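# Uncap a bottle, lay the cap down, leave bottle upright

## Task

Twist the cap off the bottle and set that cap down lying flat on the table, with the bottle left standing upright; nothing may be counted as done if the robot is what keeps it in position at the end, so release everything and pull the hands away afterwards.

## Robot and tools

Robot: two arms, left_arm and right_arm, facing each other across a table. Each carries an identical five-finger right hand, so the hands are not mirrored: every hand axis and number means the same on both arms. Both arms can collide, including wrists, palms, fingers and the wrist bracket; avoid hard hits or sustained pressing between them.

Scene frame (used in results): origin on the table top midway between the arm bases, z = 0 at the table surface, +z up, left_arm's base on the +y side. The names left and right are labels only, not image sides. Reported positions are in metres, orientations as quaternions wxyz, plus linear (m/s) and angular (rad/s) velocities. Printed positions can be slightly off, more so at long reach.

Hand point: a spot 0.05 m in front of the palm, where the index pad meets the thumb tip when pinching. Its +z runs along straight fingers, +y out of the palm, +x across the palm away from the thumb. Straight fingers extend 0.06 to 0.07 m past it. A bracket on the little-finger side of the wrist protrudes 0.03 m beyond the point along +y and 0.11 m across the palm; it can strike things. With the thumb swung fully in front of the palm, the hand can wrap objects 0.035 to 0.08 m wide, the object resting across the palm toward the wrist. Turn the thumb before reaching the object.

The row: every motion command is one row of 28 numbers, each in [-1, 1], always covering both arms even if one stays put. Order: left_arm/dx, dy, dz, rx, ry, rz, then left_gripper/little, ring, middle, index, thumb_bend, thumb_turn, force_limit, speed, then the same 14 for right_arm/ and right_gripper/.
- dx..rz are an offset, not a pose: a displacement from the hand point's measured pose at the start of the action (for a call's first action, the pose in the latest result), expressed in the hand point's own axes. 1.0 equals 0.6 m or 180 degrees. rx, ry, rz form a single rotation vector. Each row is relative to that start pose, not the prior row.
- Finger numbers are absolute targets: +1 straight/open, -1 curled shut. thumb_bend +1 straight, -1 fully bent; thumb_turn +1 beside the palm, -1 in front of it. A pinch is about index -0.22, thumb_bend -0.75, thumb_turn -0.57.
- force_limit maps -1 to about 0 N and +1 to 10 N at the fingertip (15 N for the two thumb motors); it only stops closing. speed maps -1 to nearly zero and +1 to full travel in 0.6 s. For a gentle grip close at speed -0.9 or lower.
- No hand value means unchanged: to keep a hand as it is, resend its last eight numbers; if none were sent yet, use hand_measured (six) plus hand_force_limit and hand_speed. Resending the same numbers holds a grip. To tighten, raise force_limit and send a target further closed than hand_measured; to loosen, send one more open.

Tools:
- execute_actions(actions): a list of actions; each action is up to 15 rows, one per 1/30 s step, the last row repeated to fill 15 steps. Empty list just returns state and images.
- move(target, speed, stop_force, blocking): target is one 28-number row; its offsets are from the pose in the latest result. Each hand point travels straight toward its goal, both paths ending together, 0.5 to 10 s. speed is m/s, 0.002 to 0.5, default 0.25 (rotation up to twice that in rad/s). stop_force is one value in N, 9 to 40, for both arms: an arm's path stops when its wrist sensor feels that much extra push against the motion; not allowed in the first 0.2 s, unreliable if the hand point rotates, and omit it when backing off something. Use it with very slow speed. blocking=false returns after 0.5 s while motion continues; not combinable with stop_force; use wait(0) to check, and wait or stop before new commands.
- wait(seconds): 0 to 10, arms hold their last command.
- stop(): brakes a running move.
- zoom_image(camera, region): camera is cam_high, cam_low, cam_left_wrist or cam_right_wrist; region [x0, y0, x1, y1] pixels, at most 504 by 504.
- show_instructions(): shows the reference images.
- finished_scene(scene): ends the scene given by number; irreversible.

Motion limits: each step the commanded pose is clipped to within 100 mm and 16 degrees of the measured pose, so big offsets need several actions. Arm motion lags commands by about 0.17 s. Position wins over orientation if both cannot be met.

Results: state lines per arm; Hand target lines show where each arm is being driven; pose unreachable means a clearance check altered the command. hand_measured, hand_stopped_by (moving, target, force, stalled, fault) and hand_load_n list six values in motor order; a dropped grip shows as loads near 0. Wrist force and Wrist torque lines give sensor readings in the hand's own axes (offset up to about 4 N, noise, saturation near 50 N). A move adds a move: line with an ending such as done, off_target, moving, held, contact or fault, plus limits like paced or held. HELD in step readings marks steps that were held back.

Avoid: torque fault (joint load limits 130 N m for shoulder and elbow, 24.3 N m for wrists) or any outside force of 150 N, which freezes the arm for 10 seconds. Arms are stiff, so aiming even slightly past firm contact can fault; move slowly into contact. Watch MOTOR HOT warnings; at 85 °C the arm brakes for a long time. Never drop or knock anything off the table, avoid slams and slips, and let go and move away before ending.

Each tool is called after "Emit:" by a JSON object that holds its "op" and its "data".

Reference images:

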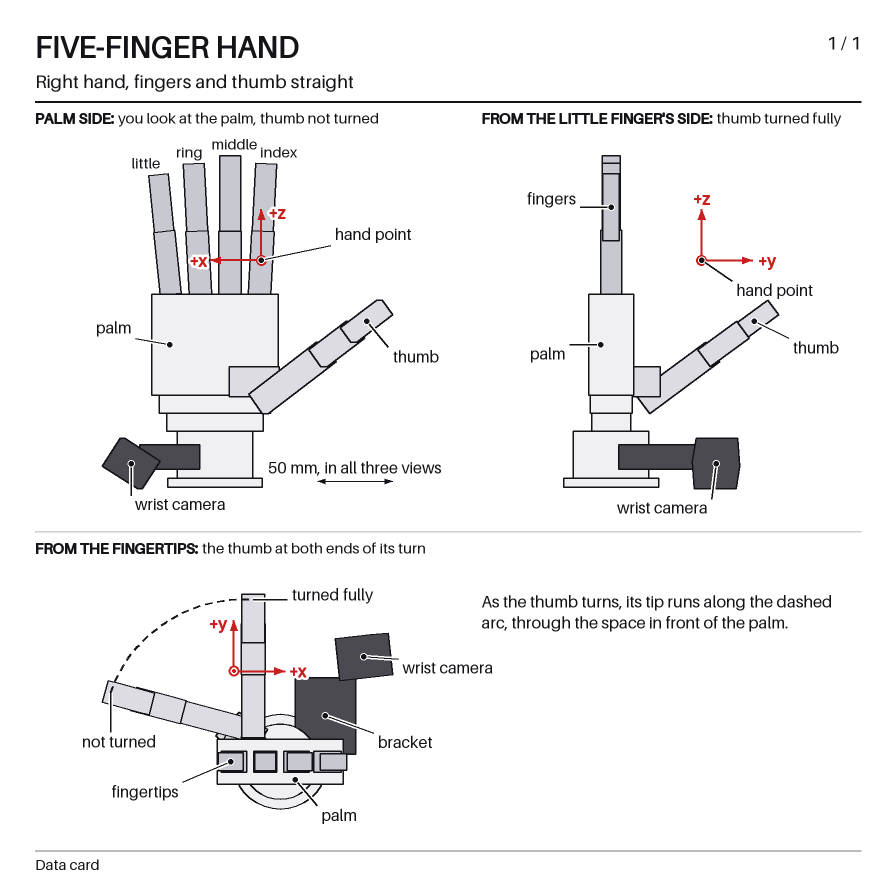

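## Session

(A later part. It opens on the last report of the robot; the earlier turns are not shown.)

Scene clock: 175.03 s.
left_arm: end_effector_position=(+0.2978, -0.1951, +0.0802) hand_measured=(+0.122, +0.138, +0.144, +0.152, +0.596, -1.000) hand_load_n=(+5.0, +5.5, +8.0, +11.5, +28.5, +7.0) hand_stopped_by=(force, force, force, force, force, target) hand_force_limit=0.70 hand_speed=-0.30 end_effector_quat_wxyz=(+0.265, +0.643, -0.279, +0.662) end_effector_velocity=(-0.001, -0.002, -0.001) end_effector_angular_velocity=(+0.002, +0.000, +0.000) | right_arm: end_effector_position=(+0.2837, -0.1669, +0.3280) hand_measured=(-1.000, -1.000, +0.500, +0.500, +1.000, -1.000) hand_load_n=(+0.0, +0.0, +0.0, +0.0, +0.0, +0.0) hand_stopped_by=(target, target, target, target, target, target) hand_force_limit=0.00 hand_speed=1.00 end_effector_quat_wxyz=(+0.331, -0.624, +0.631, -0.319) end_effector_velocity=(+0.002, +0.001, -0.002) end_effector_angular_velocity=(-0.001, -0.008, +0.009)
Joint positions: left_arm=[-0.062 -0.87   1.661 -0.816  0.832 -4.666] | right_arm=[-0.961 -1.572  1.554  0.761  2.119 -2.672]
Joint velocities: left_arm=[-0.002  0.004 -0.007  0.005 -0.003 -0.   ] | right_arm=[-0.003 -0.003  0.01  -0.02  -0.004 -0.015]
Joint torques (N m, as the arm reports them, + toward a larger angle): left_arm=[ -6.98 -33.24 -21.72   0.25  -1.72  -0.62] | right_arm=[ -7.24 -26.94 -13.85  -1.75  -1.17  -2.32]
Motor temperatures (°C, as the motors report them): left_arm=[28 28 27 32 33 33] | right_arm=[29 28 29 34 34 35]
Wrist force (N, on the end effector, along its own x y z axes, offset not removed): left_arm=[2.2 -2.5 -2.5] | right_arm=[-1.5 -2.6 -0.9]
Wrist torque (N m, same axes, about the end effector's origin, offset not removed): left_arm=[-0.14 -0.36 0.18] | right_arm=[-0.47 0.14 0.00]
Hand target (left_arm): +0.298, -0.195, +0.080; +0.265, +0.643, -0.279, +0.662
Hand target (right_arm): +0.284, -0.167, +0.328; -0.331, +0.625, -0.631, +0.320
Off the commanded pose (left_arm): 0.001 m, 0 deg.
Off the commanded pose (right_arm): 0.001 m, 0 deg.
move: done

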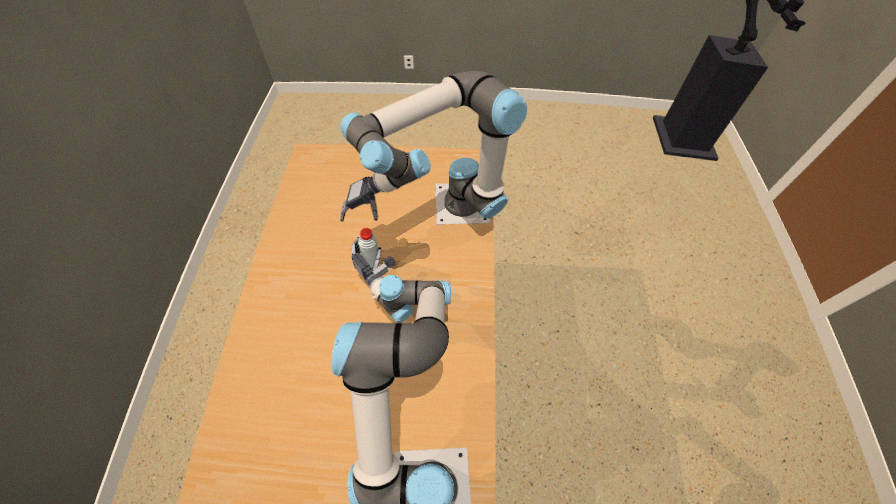

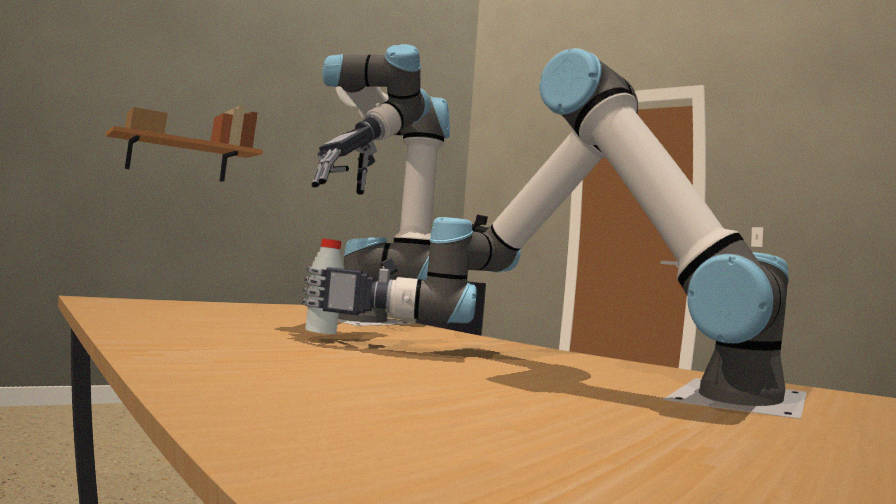

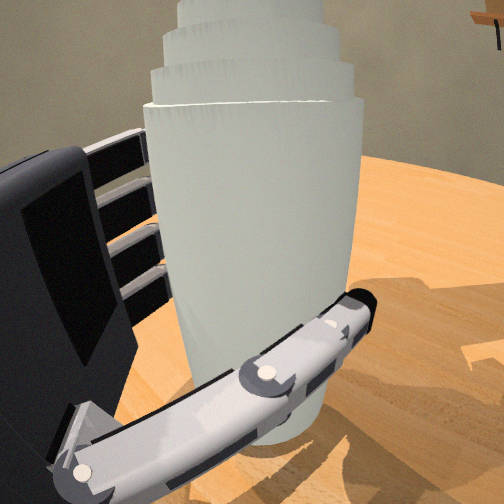

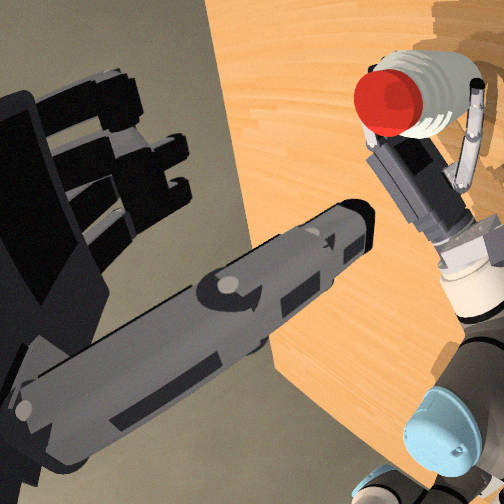

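Emit:
{"op": "move", "data": {"target": [-0.036,0,0,0,0,0, -0.95,-0.95,-0.95,-0.95,-1,-1,0.7,-0.3, 0,0,0,0,0,0, -1,-1,0.5,0.5,1,-1,0,1], "speed": 0.03, "stop_force": 9}}

Scene clock: 179.90 s.
left_arm: end_effector_position=(+0.2985, -0.1950, +0.0603) hand_measured=(+0.122, +0.138, +0.144, +0.152, +0.596, -1.000) hand_load_n=(+8.5, +7.5, +8.0, +10.0, +29.0, +0.0) hand_stopped_by=(force, force, force, force, force, target) hand_force_limit=0.70 hand_speed=-0.30 end_effector_quat_wxyz=(+0.265, +0.643, -0.279, +0.662) end_effector_velocity=(-0.000, -0.000, +0.002) end_effector_angular_velocity=(+0.002, +0.000, -0.000) | right_arm: end_effector_position=(+0.2837, -0.1669, +0.3280) hand_measured=(-1.000, -1.000, +0.500, +0.500, +1.000, -1.000) hand_load_n=(+0.0, +0.0, +0.0, +0.0, +0.0, +0.0) hand_stopped_by=(target, target, target, target, target, target) hand_force_limit=0.00 hand_speed=1.00 end_effector_quat_wxyz=(+0.331, -0.624, +0.631, -0.319) end_effector_velocity=(-0.000, -0.000, +0.000) end_effector_angular_velocity=(+0.000, +0.000, +0.000)
Joint positions: left_arm=[-0.061 -0.835  1.665 -0.854  0.833 -4.667] | right_arm=[-0.961 -1.572  1.554  0.761  2.119 -2.672]
Joint velocities: left_arm=[-0.    -0.004 -0.001  0.008  0.     0.   ] | right_arm=[-0.    -0.001 -0.     0.001 -0.    -0.   ]
Joint torques (N m, as the arm reports them, + toward a larger angle): left_arm=[ -7.97 -49.62  -3.     4.24   0.99   0.12] | right_arm=[  9.83 -10.85 -27.25   3.     2.64   2.02]
Motor temperatures (°C, as the motors report them): left_arm=[28 28 27 32 33 33] | right_arm=[29 28 29 34 34 35]
Wrist force (N, on the end effector, along its own x y z axes, offset not removed): left_arm=[16.1 -1.8 4.3] | right_arm=[1.3 -1.6 -1.8]
Wrist torque (N m, same axes, about the end effector's origin, offset not removed): left_arm=[-0.06 -0.52 0.01] | right_arm=[-0.23 -0.22 0.09]
Hand target (left_arm): +0.298, -0.195, +0.061; +0.265, +0.643, -0.279, +0.662
Hand target (right_arm): +0.284, -0.167, +0.328; -0.331, +0.624, -0.631, +0.319
Off the commanded pose (left_arm): 0.002 m, 0 deg.
Off the commanded pose (right_arm): 0.000 m, 0 deg.
move: contact (left_arm)

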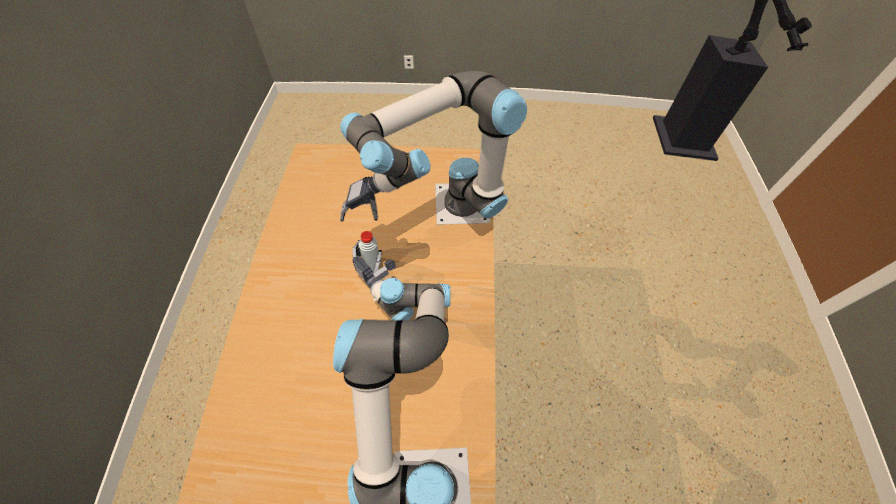

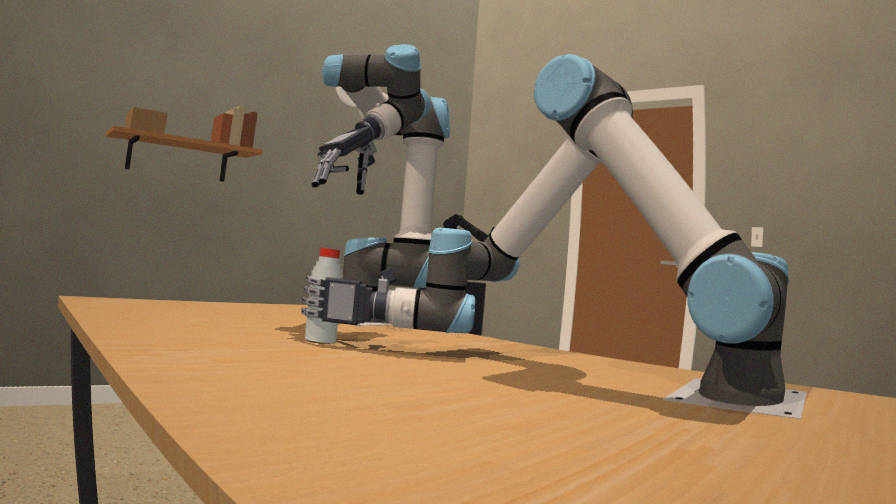

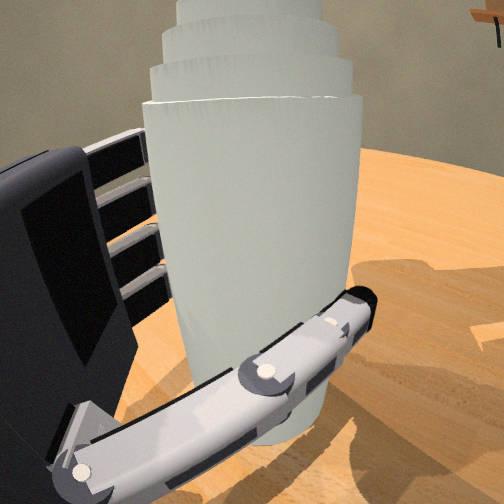

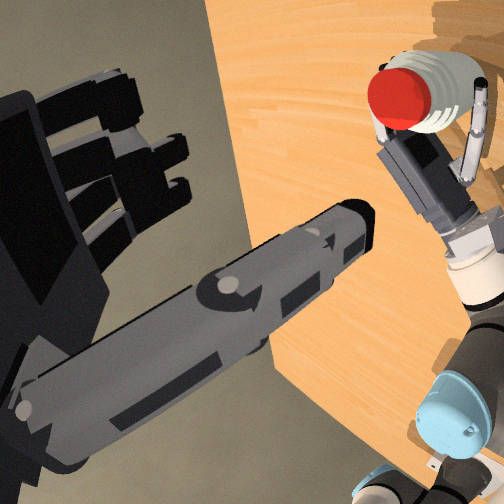

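Emit:
{"op": "execute_actions", "data": {"actions": [[[0.003,0,0,0,0,0, 0.3,0.3,0.3,0.3,0.75,-1,0.7,-0.3, 0,0,0,0,0,0, -1,-1,0.5,0.5,1,-1,0,1]],[[0,0,0,0,0,0, 0.3,0.3,0.3,0.3,0.75,-1,0.7,-0.3, 0,0,0,0,0,0, -1,-1,0.5,0.5,1,-1,0,1]]]}}

Emit:
{"op": "zoom_image", "data": {"camera": "cam_low", "region": [270,130,480,360]}}

Scene clock: 189.70 s.
left_arm: end_effector_position=(+0.2984, -0.1950, +0.0621) hand_measured=(+0.300, +0.300, +0.300, +0.300, +0.750, -1.000) hand_load_n=(+0.0, +0.0, +0.0, +0.0, +0.0, +0.0) hand_stopped_by=(target, target, target, target, target, target) hand_force_limit=0.70 hand_speed=-0.30 end_effector_quat_wxyz=(+0.265, +0.643, -0.279, +0.662) end_effector_velocity=(+0.000, -0.000, +0.000) end_effector_angular_velocity=(-0.001, -0.000, +0.000) | right_arm: end_effector_position=(+0.2837, -0.1669, +0.3280) hand_measured=(-1.000, -1.000, +0.500, +0.500, +1.000, -1.000) hand_load_n=(+0.0, +0.0, +0.0, +0.0, +0.0, +0.0) hand_stopped_by=(target, target, target, target, target, target) hand_force_limit=0.00 hand_speed=1.00 end_effector_quat_wxyz=(+0.331, -0.624, +0.631, -0.319) end_effector_velocity=(-0.000, -0.000, -0.000) end_effector_angular_velocity=(-0.000, +0.000, +0.000)
Joint positions: left_arm=[-0.061 -0.839  1.665 -0.85   0.833 -4.667] | right_arm=[-0.961 -1.572  1.554  0.761  2.119 -2.672]
Joint velocities: left_arm=[ 0.     0.001 -0.001 -0.001  0.    -0.   ] | right_arm=[ 0.    -0.     0.     0.001 -0.    -0.   ]
Joint torques (N m, as the arm reports them, + toward a larger angle): left_arm=[  1.96 -60.44 -22.32  -0.17   0.28   1.07] | right_arm=[  9.36 -11.51 -25.57   2.09   2.41   1.47]
Motor temperatures (°C, as the motors report them): left_arm=[28 28 27 32 33 33] | right_arm=[29 28 29 34 34 35]
Wrist force (N, on the end effector, along its own x y z axes, offset not removed): left_arm=[-0.3 -1.5 0.6] | right_arm=[-0.7 3.2 -2.7]
Wrist torque (N m, same axes, about the end effector's origin, offset not removed): left_arm=[-0.26 -0.13 0.07] | right_arm=[0.58 0.28 0.14]
Hand target (left_arm): +0.298, -0.195, +0.062; +0.265, +0.643, -0.279, +0.662
Hand target (right_arm): +0.284, -0.167, +0.328; -0.331, +0.624, -0.631, +0.319
Off the commanded pose (left_arm): 0.000 m, 0 deg.
Off the commanded pose (right_arm): 0.000 m, 0 deg.
Step readings (end_effector_position; steps 1 to 15: 1st action; 16 to 30: 2nd action):
0: left_arm (+0.2984, -0.1951, +0.0610) | right_arm (+0.2837, -0.1669, +0.3280)
1: left_arm (+0.2984, -0.1951, +0.0610) | right_arm (+0.2837, -0.1669, +0.3280)
2: left_arm (+0.2984, -0.1951, +0.0612) | right_arm (+0.2837, -0.1669, +0.3280)
4: left_arm (+0.2984, -0.1950, +0.0616) | right_arm (+0.2837, -0.1669, +0.3280)
8: left_arm (+0.2984, -0.1950, +0.0619) | right_arm (+0.2837, -0.1669, +0.3280)
15: left_arm (+0.2984, -0.1950, +0.0621) | right_arm (+0.2837, -0.1669, +0.3280)
16: left_arm (+0.2984, -0.1950, +0.0621) | right_arm (+0.2837, -0.1669, +0.3280)
17: left_arm (+0.2984, -0.1950, +0.0621) | right_arm (+0.2837, -0.1669, +0.3280)
19: left_arm (+0.2984, -0.1950, +0.0621) | right_arm (+0.2837, -0.1669, +0.3280)
23: left_arm (+0.2984, -0.1950, +0.0621) | right_arm (+0.2837, -0.1669, +0.3280)
30: end_effector_position above

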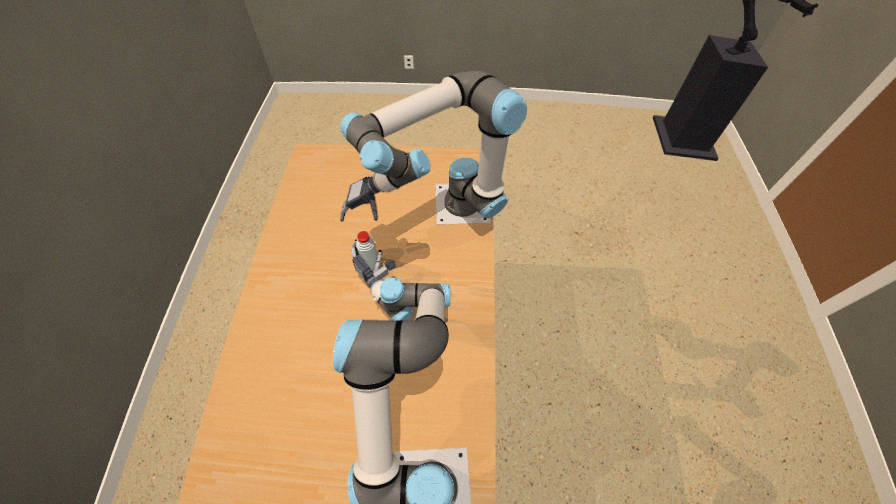

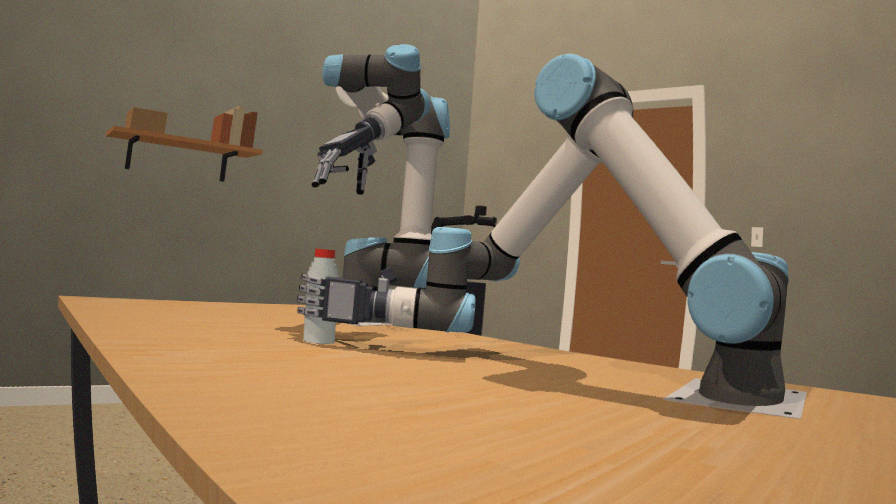

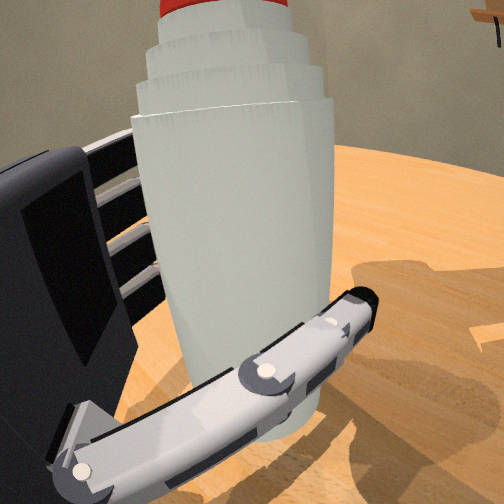

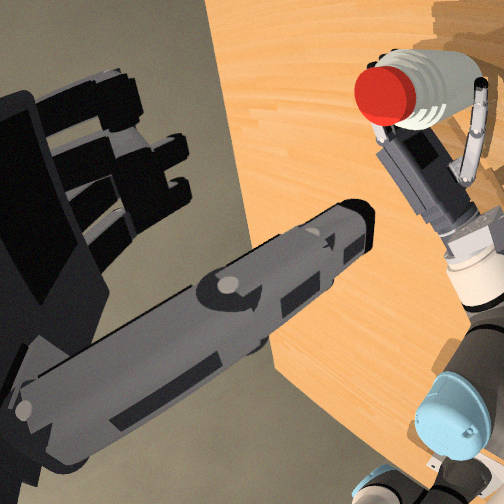

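Region (270, 130, 480, 360) of cam_low's 896x504 image, scaled by 2.191, with more detail than that image has; it fills the left 460 columns of this view, and the rest is white.

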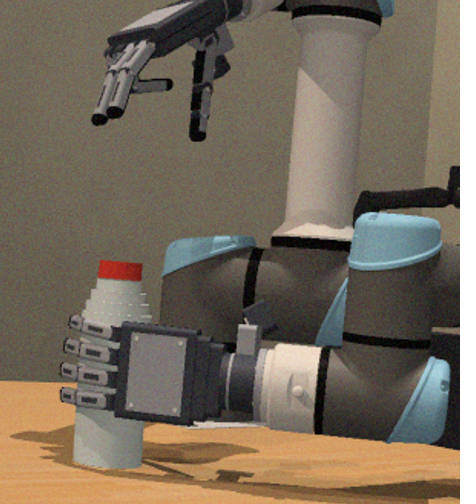

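Emit:
{"op": "execute_actions", "data": {"actions": [[[0,0.008,0,0,0,0, 0.3,0.3,0.3,0.3,0.75,-1,0.7,-0.3, 0,0,0,0,0,0, -1,-1,0.5,0.5,1,-1,0,1]],[[0,0,0,0,0,0, -1,-1,-1,-1,-0.95,-1,0.7,-0.5, 0,0,0,0,0,0, -1,-1,0.5,0.5,1,-1,0,1]],[[0,0,0,0,0,0, -1,-1,-1,-1,-0.95,-1,0.7,-0.5, 0,0,0,0,0,0, -1,-1,0.5,0.5,1,-1,0,1]],[[0,0,0,0,0,0, -1,-1,-1,-1,-0.95,-1,0.7,-0.5, 0,0,0,0,0,0, -1,-1,0.5,0.5,1,-1,0,1]]]}}

Emit:
{"op": "zoom_image", "data": {"camera": "cam_low", "region": [270,130,480,360]}}

Scene clock: 203.83 s.
left_arm: end_effector_position=(+0.2951, -0.1984, +0.0620) hand_measured=(+0.090, +0.100, +0.112, +0.112, +0.678, -1.000) hand_load_n=(+12.0, +10.5, +5.5, +8.0, +24.0, +3.5) hand_stopped_by=(force, force, force, force, force, target) hand_force_limit=0.70 hand_speed=-0.50 end_effector_quat_wxyz=(+0.265, +0.643, -0.279, +0.662) end_effector_velocity=(+0.000, +0.001, -0.001) end_effector_angular_velocity=(+0.002, +0.000, +0.000) | right_arm: end_effector_position=(+0.2837, -0.1669, +0.3280) hand_measured=(-1.000, -1.000, +0.500, +0.500, +1.000, -1.000) hand_load_n=(+0.0, +0.0, +0.0, +0.0, +0.0, +0.0) hand_stopped_by=(target, target, target, target, target, target) hand_force_limit=0.00 hand_speed=1.00 end_effector_quat_wxyz=(+0.331, -0.624, +0.631, -0.319) end_effector_velocity=(+0.000, +0.000, +0.001) end_effector_angular_velocity=(+0.001, -0.001, +0.001)
Joint positions: left_arm=[-0.067 -0.835  1.657 -0.847  0.827 -4.666] | right_arm=[-0.961 -1.572  1.554  0.761  2.119 -2.672]
Joint velocities: left_arm=[ 0.     0.     0.001  0.001 -0.    -0.   ] | right_arm=[ 0.     0.    -0.001  0.    -0.001 -0.001]
Joint torques (N m, as the arm reports them, + toward a larger angle): left_arm=[ -2.47 -38.26  -9.75   1.2    0.04   2.52] | right_arm=[  8.44 -11.59 -25.07   1.94   2.26   1.31]
Motor temperatures (°C, as the motors report them): left_arm=[28 28 27 32 33 33] | right_arm=[29 28 29 34 34 35]
Wrist force (N, on the end effector, along its own x y z axes, offset not removed): left_arm=[13.6 -4.0 2.9] | right_arm=[-2.7 1.7 -0.5]
Wrist torque (N m, same axes, about the end effector's origin, offset not removed): left_arm=[-0.33 -0.31 -0.23] | right_arm=[0.38 0.43 -0.18]
Hand target (left_arm): +0.295, -0.198, +0.062; +0.265, +0.643, -0.279, +0.662
Hand target (right_arm): +0.284, -0.167, +0.328; -0.331, +0.624, -0.631, +0.319
Off the commanded pose (left_arm): 0.000 m, 0 deg.
Off the commanded pose (right_arm): 0.000 m, 0 deg.
Step readings (end_effector_position; steps 1 to 15: 1st action; 16 to 30: 2nd action; 31 to 45: 3rd action; 46 to 60: 4th action):
0: left_arm (+0.2984, -0.1950, +0.0621) | right_arm (+0.2837, -0.1669, +0.3280)
1: left_arm (+0.2983, -0.1951, +0.0622) | right_arm (+0.2837, -0.1669, +0.3280)
2: left_arm (+0.2978, -0.1957, +0.0623) | right_arm (+0.2837, -0.1669, +0.3280)
4: left_arm (+0.2966, -0.1969, +0.0623) | right_arm (+0.2837, -0.1669, +0.3280)
8: left_arm (+0.2955, -0.1979, +0.0621) | right_arm (+0.2837, -0.1669, +0.3280)
15: left_arm (+0.2951, -0.1983, +0.0620) | right_arm (+0.2837, -0.1669, +0.3280)
16: left_arm (+0.2951, -0.1983, +0.0620) | right_arm (+0.2837, -0.1669, +0.3280)
17: left_arm (+0.2951, -0.1983, +0.0620) | right_arm (+0.2837, -0.1669, +0.3280)
19: left_arm (+0.2951, -0.1983, +0.0620) | right_arm (+0.2837, -0.1669, +0.3280)
23: left_arm (+0.2951, -0.1983, +0.0620) | right_arm (+0.2837, -0.1669, +0.3280)
30: left_arm (+0.2951, -0.1984, +0.0620) | right_arm (+0.2837, -0.1669, +0.3280)
31: left_arm (+0.2951, -0.1984, +0.0620) | right_arm (+0.2837, -0.1669, +0.3280)
32: left_arm (+0.2951, -0.1984, +0.0620) | right_arm (+0.2837, -0.1669, +0.3280)
34: left_arm (+0.2951, -0.1984, +0.0620) | right_arm (+0.2837, -0.1669, +0.3280)
38: left_arm (+0.2951, -0.1984, +0.0620) | right_arm (+0.2837, -0.1669, +0.3280)
45: left_arm (+0.2951, -0.1984, +0.0620) | right_arm (+0.2837, -0.1669, +0.3280)
46: left_arm (+0.2951, -0.1984, +0.0620) | right_arm (+0.2837, -0.1669, +0.3280)
47: left_arm (+0.2951, -0.1984, +0.0620) | right_arm (+0.2837, -0.1669, +0.3280)
49: left_arm (+0.2951, -0.1984, +0.0620) | right_arm (+0.2837, -0.1669, +0.3280)
53: left_arm (+0.2951, -0.1984, +0.0620) | right_arm (+0.2837, -0.1669, +0.3280)
60: end_effector_position above

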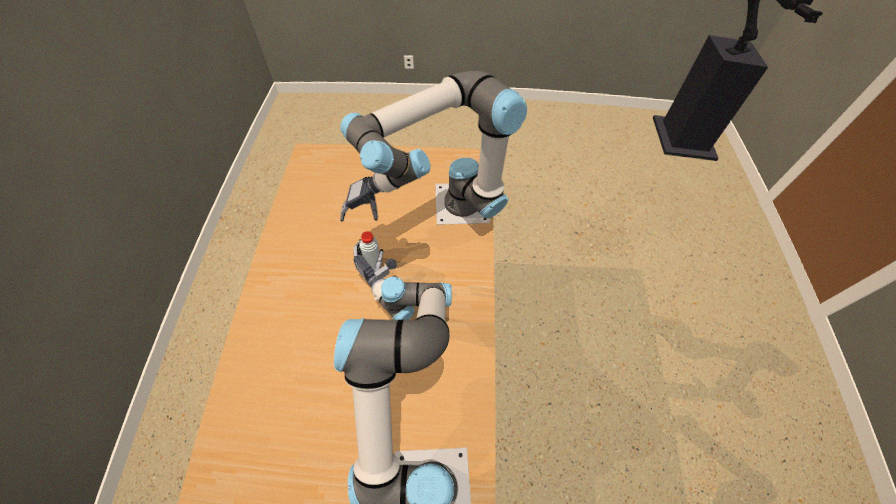

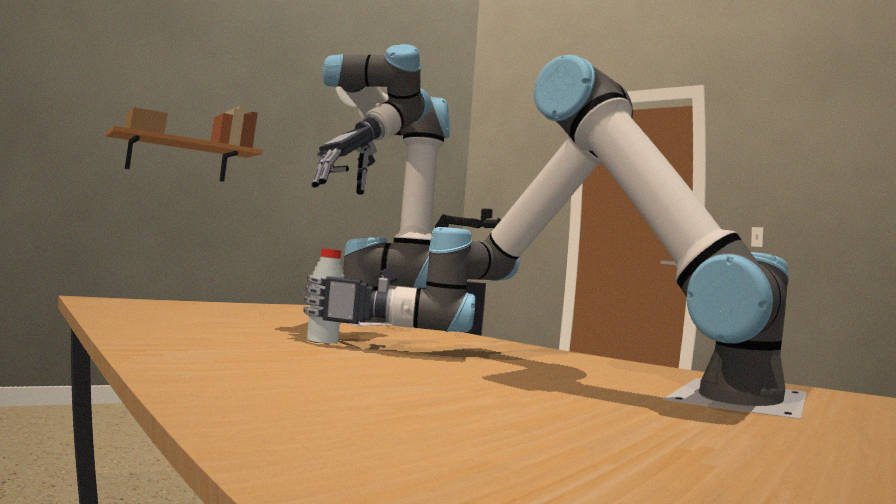

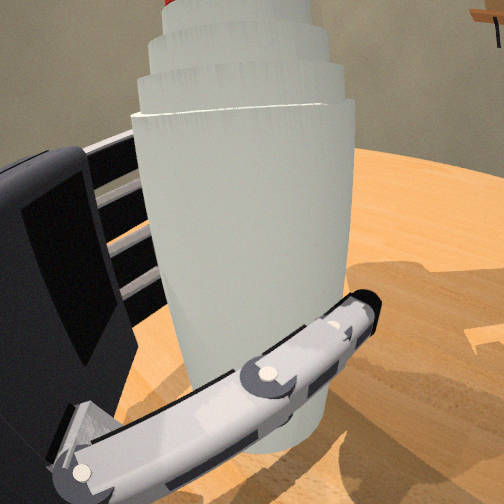

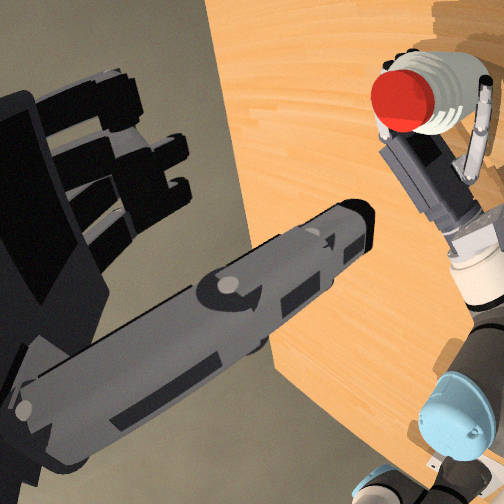

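Region (270, 130, 480, 360) of cam_low's 896x504 image, scaled by 2.191, with more detail than that image has; it fills the left 460 columns of this view, and the rest is white.

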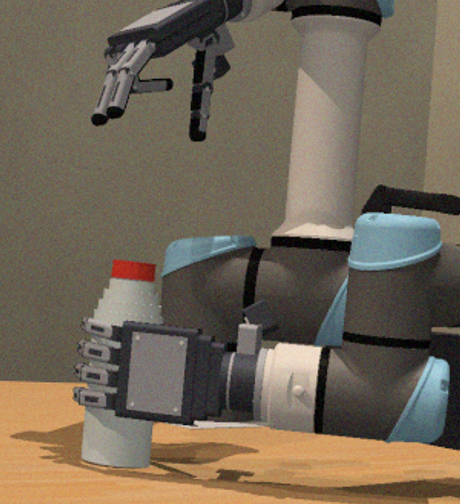

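Emit:
{"op": "execute_actions", "data": {"actions": [[[0.002,0,0,0,-0.012,-0.006, -1,-1,-1,-1,-0.95,-1,0.7,-0.5, 0,0,0,0,0,0, -1,-1,0.5,0.5,1,-1,0,1]],[[0,0,0,0,0,0, -1,-1,-1,-1,-0.95,-1,0.7,-0.5, 0,0,0,0,0,0, -1,-1,0.5,0.5,1,-1,0,1]]]}}

Emit:
{"op": "move", "data": {"target": [-0.015,0,0,0,0,0, -1,-1,-1,-1,-0.95,-1,0.7,-0.5, 0,0,0,0,0,0, -1,-1,0.5,0.5,1,-1,0,1], "speed": 0.01, "stop_force": 9}}

Emit:
{"op": "zoom_image", "data": {"camera": "cam_low", "region": [270,130,480,360]}}

Scene clock: 215.57 s.
left_arm: end_effector_position=(+0.2950, -0.1984, +0.0633) hand_measured=(+0.090, +0.100, +0.112, +0.112, +0.678, -1.000) hand_load_n=(+7.5, +8.0, +5.5, +10.5, +23.0, +9.5) hand_stopped_by=(force, force, force, force, force, target) hand_force_limit=0.70 hand_speed=-0.50 end_effector_quat_wxyz=(+0.266, +0.657, -0.278, +0.648) end_effector_velocity=(-0.000, +0.000, +0.000) end_effector_angular_velocity=(+0.001, -0.001, -0.000) | right_arm: end_effector_position=(+0.2837, -0.1669, +0.3280) hand_measured=(-1.000, -1.000, +0.500, +0.500, +1.000, -1.000) hand_load_n=(+0.0, +0.0, +0.0, +0.0, +0.0, +0.0) hand_stopped_by=(target, target, target, target, target, target) hand_force_limit=0.00 hand_speed=1.00 end_effector_quat_wxyz=(+0.331, -0.624, +0.631, -0.319) end_effector_velocity=(-0.000, -0.000, -0.001) end_effector_angular_velocity=(-0.001, +0.001, +0.000)
Joint positions: left_arm=[-0.066 -0.841  1.636 -0.769  0.828 -4.719] | right_arm=[-0.961 -1.572  1.554  0.761  2.119 -2.672]
Joint velocities: left_arm=[-0.    -0.001  0.001 -0.001  0.     0.001] | right_arm=[-0.    -0.     0.001  0.    -0.001 -0.001]
Joint torques (N m, as the arm reports them, + toward a larger angle): left_arm=[  3.93 -57.93  -6.83  -2.64   0.16   2.67] | right_arm=[  7.85 -12.43 -24.47   2.1    2.31   1.49]
Motor temperatures (°C, as the motors report them): left_arm=[28 28 27 32 33 33] | right_arm=[29 28 29 34 34 35]
Wrist force (N, on the end effector, along its own x y z axes, offset not removed): left_arm=[1.9 -1.4 4.1] | right_arm=[0.9 -2.5 -1.0]
Wrist torque (N m, same axes, about the end effector's origin, offset not removed): left_arm=[-0.36 -0.58 0.20] | right_arm=[-0.27 -0.44 0.07]
Hand target (left_arm): +0.295, -0.198, +0.063; +0.266, +0.657, -0.278, +0.648
Hand target (right_arm): +0.284, -0.167, +0.328; -0.331, +0.624, -0.631, +0.319
Off the commanded pose (left_arm): 0.000 m, 0 deg.
Off the commanded pose (right_arm): 0.000 m, 0 deg.
Step readings (end_effector_position; steps 1 to 15: 1st action; 16 to 30: 2nd action):
0: left_arm (+0.2951, -0.1984, +0.0620) | right_arm (+0.2837, -0.1669, +0.3280)
1: left_arm (+0.2951, -0.1985, +0.0623) | right_arm (+0.2837, -0.1669, +0.3280)
2: left_arm (+0.2951, -0.1988, +0.0630) | right_arm (+0.2837, -0.1669, +0.3280)
4: left_arm (+0.2951, -0.1986, +0.0630) | right_arm (+0.2837, -0.1669, +0.3280)
8: left_arm (+0.2950, -0.1984, +0.0631) | right_arm (+0.2837, -0.1669, +0.3280)
15: left_arm (+0.2950, -0.1983, +0.0632) | right_arm (+0.2837, -0.1669, +0.3280)
16: left_arm (+0.2950, -0.1983, +0.0632) | right_arm (+0.2837, -0.1669, +0.3280)
17: left_arm (+0.2950, -0.1983, +0.0632) | right_arm (+0.2837, -0.1669, +0.3280)
19: left_arm (+0.2950, -0.1983, +0.0632) | right_arm (+0.2837, -0.1669, +0.3280)
23: left_arm (+0.2950, -0.1984, +0.0633) | right_arm (+0.2837, -0.1669, +0.3280)
30: end_effector_position above

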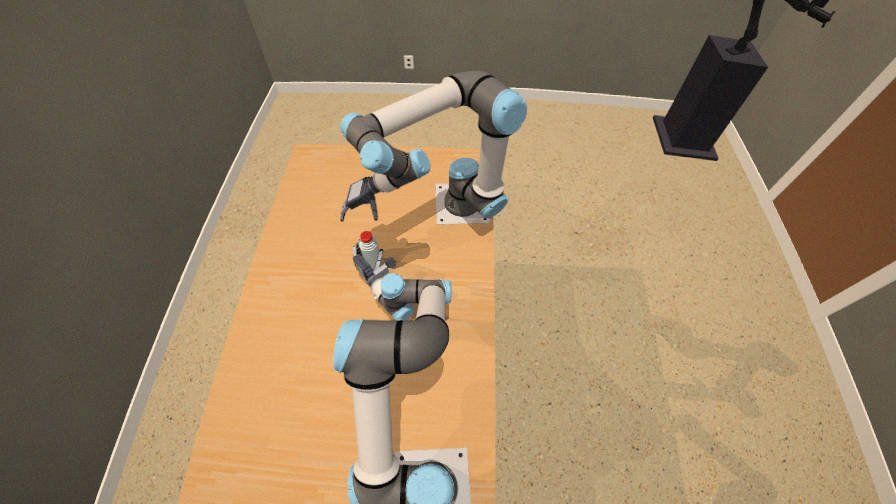

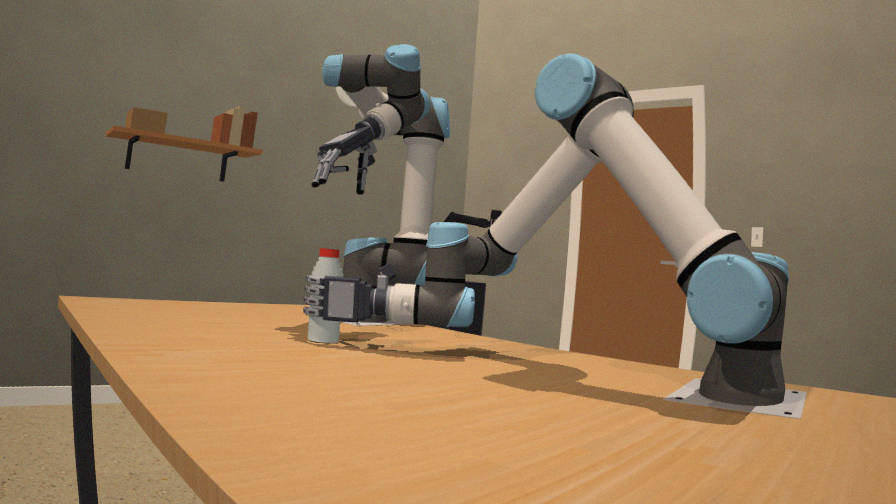

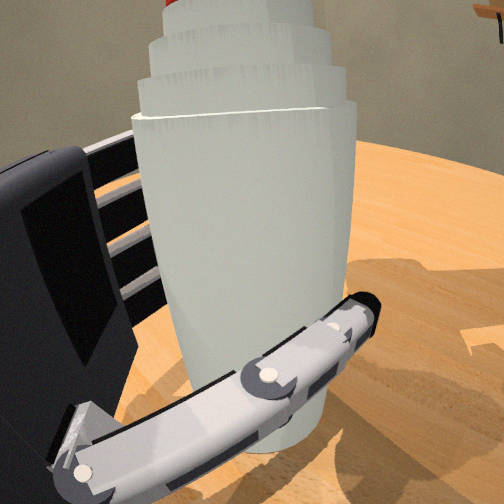

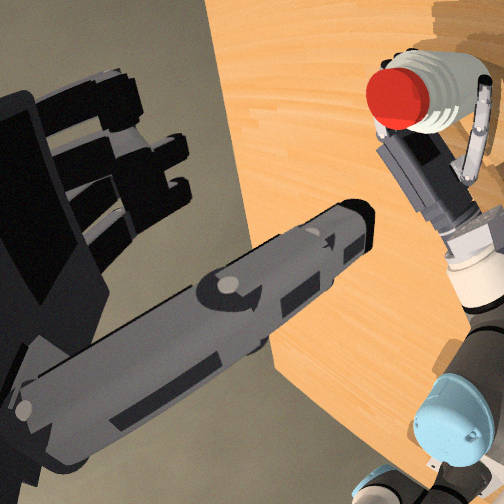

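Scene clock: 216.20 s.
left_arm: end_effector_position=(+0.2950, -0.1983, +0.0606) hand_measured=(+0.090, +0.100, +0.112, +0.112, +0.678, -1.000) hand_load_n=(+10.0, +9.5, +5.5, +9.5, +23.5, +5.0) hand_stopped_by=(force, force, force, force, force, target) hand_force_limit=0.70 hand_speed=-0.50 end_effector_quat_wxyz=(+0.266, +0.657, -0.278, +0.648) end_effector_velocity=(+0.000, +0.001, +0.002) end_effector_angular_velocity=(+0.002, +0.000, +0.000) | right_arm: end_effector_position=(+0.2837, -0.1669, +0.3280) hand_measured=(-1.000, -1.000, +0.500, +0.500, +1.000, -1.000) hand_load_n=(+0.0, +0.0, +0.0, +0.0, +0.0, +0.0) hand_stopped_by=(target, target, target, target, target, target) hand_force_limit=0.00 hand_speed=1.00 end_effector_quat_wxyz=(+0.331, -0.624, +0.631, -0.319) end_effector_velocity=(+0.000, -0.000, +0.001) end_effector_angular_velocity=(+0.000, -0.002, -0.001)
Joint positions: left_arm=[-0.066 -0.837  1.637 -0.774  0.828 -4.719] | right_arm=[-0.961 -1.572  1.554  0.761  2.119 -2.672]
Joint velocities: left_arm=[ 0.    -0.005  0.001  0.007 -0.     0.   ] | right_arm=[-0.    -0.001 -0.001 -0.     0.001 -0.   ]
Joint torques (N m, as the arm reports them, + toward a larger angle): left_arm=[ -0.41 -52.31 -10.33   3.55   0.34   1.7 ] | right_arm=[  7.34 -11.21 -25.59   2.2    2.37   1.32]
Motor temperatures (°C, as the motors report them): left_arm=[28 28 27 32 33 33] | right_arm=[29 28 29 34 34 35]
Wrist force (N, on the end effector, along its own x y z axes, offset not removed): left_arm=[10.7 1.0 3.1] | right_arm=[-3.8 1.8 -3.3]
Wrist torque (N m, same axes, about the end effector's origin, offset not removed): left_arm=[0.25 0.17 -0.21] | right_arm=[0.52 0.57 -0.20]
Hand target (left_arm): +0.295, -0.198, +0.061; +0.266, +0.657, -0.278, +0.648
Hand target (right_arm): +0.284, -0.167, +0.328; -0.331, +0.624, -0.631, +0.319
Off the commanded pose (left_arm): 0.006 m, 0 deg.
Off the commanded pose (right_arm): 0.000 m, 0 deg.
move: contact (left_arm)

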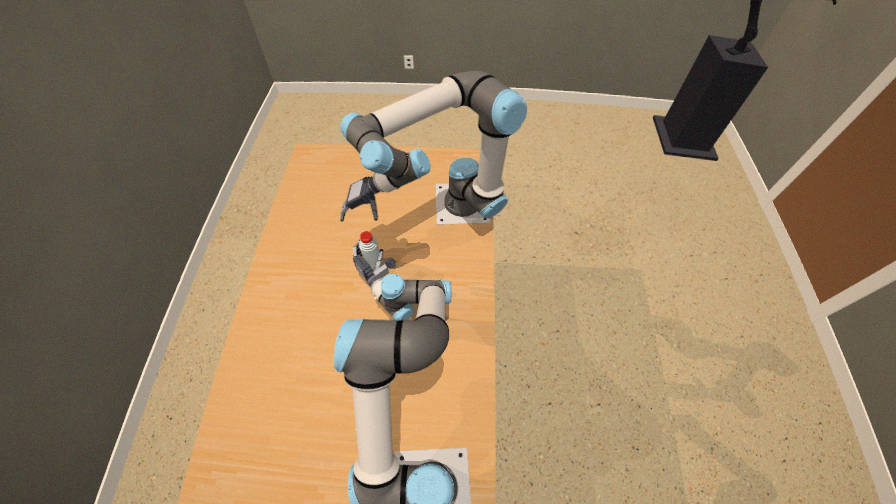

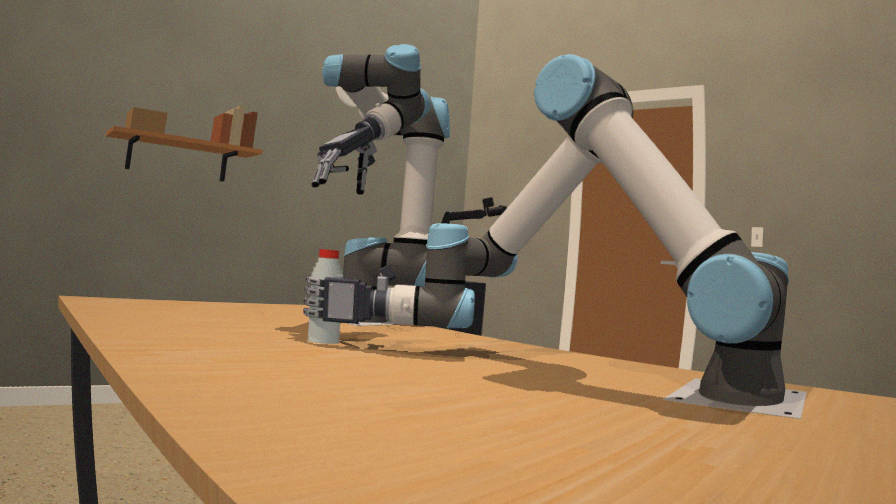

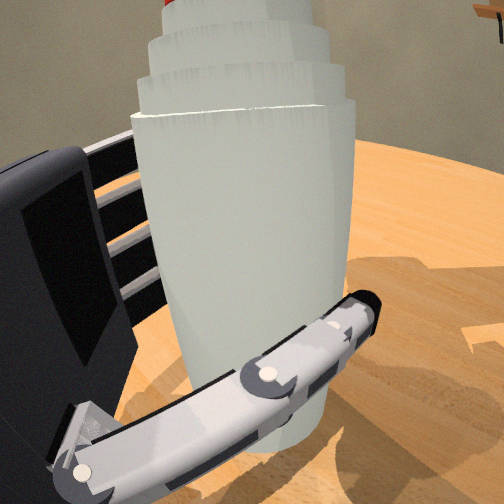

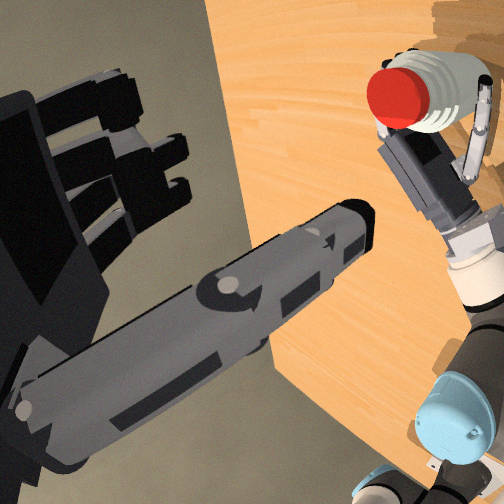

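Region (270, 130, 480, 360) of cam_low's 896x504 image, scaled by 2.191, with more detail than that image has; it fills the left 460 columns of this view, and the rest is white.

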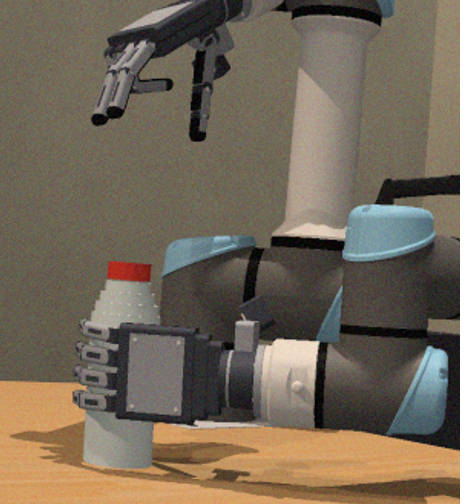

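Emit:
{"op": "move", "data": {"target": [0,0,0,0,0,0, -1,-1,-1,-1,-0.95,-1,0.7,-0.5, 0.073,0.060,0.054,0,0,0, -1,-1,0.2,0.2,0.8,-1,0.5,1], "speed": 0.15}}

Emit:
{"op": "zoom_image", "data": {"camera": "cam_low", "region": [270,130,480,360]}}

Emit:
{"op": "zoom_image", "data": {"camera": "cam_high", "region": [310,150,450,290]}}

Scene clock: 248.20 s.
left_arm: end_effector_position=(+0.2950, -0.1983, +0.0607) hand_measured=(+0.090, +0.100, +0.112, +0.112, +0.678, -1.000) hand_load_n=(+9.5, +9.5, +6.0, +10.0, +23.0, +6.0) hand_stopped_by=(force, force, force, force, force, target) hand_force_limit=0.70 hand_speed=-0.50 end_effector_quat_wxyz=(+0.266, +0.657, -0.278, +0.648) end_effector_velocity=(-0.000, -0.000, +0.000) end_effector_angular_velocity=(-0.001, -0.000, -0.000) | right_arm: end_effector_position=(+0.2892, -0.2097, +0.2793) hand_measured=(-1.000, -1.000, +0.200, +0.200, +0.800, -1.000) hand_load_n=(+0.0, +0.0, +0.0, +0.0, +0.0, +0.0) hand_stopped_by=(target, target, target, target, target, target) hand_force_limit=0.50 hand_speed=1.00 end_effector_quat_wxyz=(+0.330, -0.624, +0.632, -0.319) end_effector_velocity=(+0.001, -0.002, -0.001) end_effector_angular_velocity=(+0.001, -0.002, +0.001)
Joint positions: left_arm=[-0.066 -0.837  1.637 -0.774  0.828 -4.719] | right_arm=[-1.084 -1.664  1.759  0.604  2.027 -2.765]
Joint velocities: left_arm=[ 0.    -0.001  0.    -0.001  0.     0.   ] | right_arm=[-0.006 -0.005  0.008 -0.007 -0.006 -0.006]
Joint torques (N m, as the arm reports them, + toward a larger angle): left_arm=[ -0.53 -25.46   0.34   0.98  -0.42   2.13] | right_arm=[ -7.62 -25.24 -15.57  -2.07  -1.63  -2.59]
Motor temperatures (°C, as the motors report them): left_arm=[28 28 27 32 33 33] | right_arm=[29 28 29 34 34 35]
Wrist force (N, on the end effector, along its own x y z axes, offset not removed): left_arm=[13.3 -4.7 0.8] | right_arm=[1.1 3.9 -2.6]
Wrist torque (N m, same axes, about the end effector's origin, offset not removed): left_arm=[-0.28 -0.15 -0.09] | right_arm=[0.75 -0.17 0.09]
Hand target (left_arm): +0.295, -0.198, +0.061; +0.266, +0.657, -0.278, +0.648
Hand target (right_arm): +0.289, -0.210, +0.279; -0.331, +0.624, -0.632, +0.319
Off the commanded pose (left_arm): 0.000 m, 0 deg.
Off the commanded pose (right_arm): 0.000 m, 0 deg.
move: done

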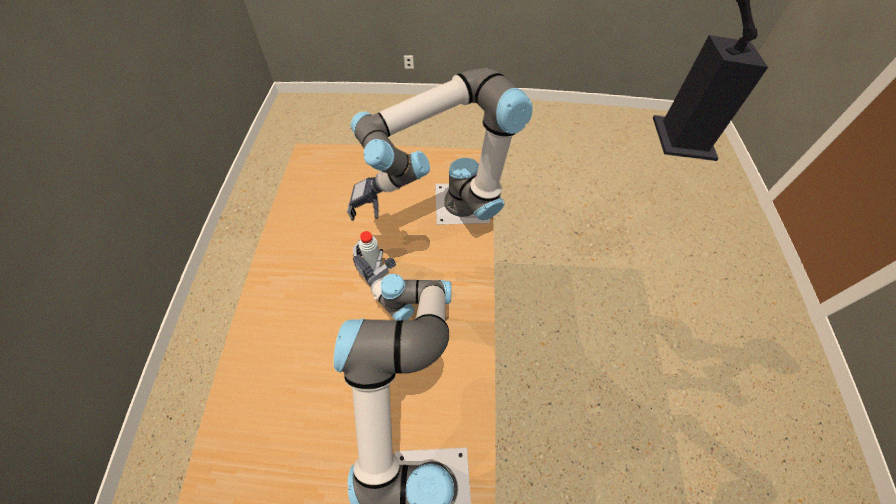

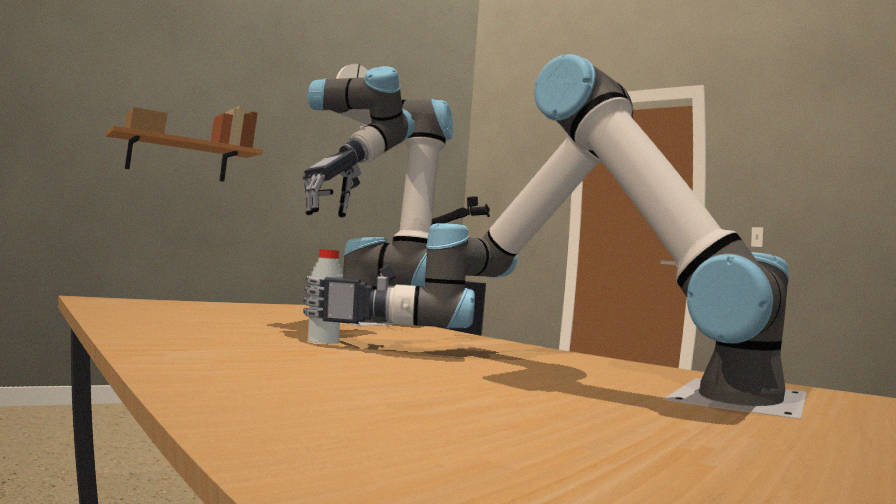

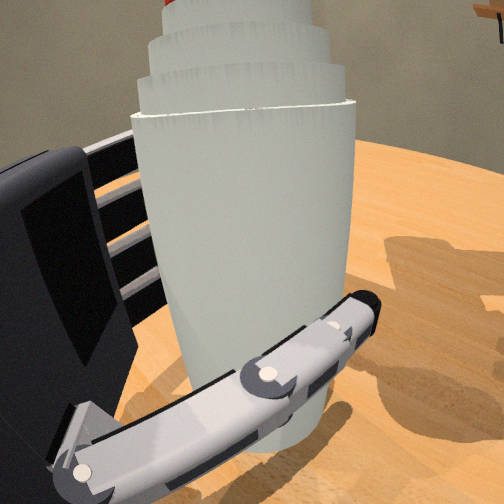

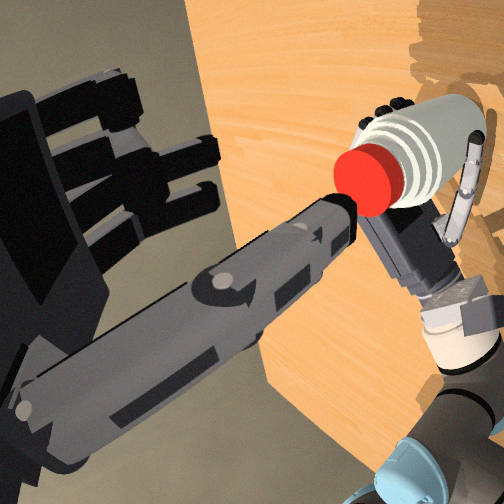

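Region (270, 130, 480, 360) of cam_low's 896x504 image, scaled by 2.191, with more detail than that image has; it fills the left 460 columns of this view, and the rest is white.

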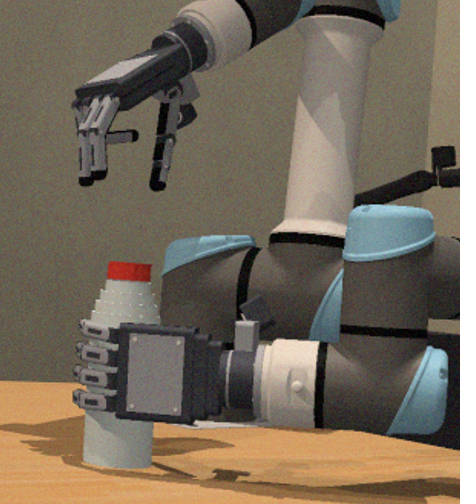

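Region (310, 150, 450, 290) of cam_high's 896x504 image, scaled by 3.600, with more detail than that image has.

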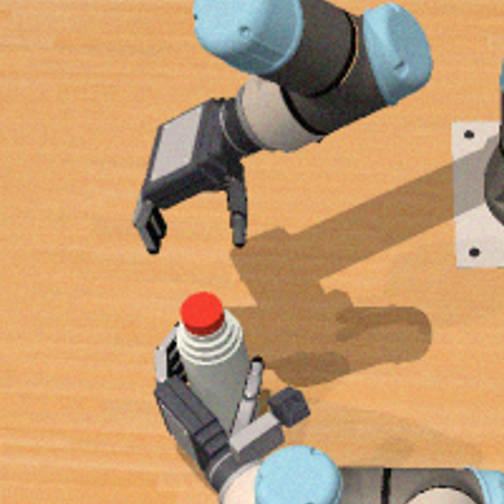

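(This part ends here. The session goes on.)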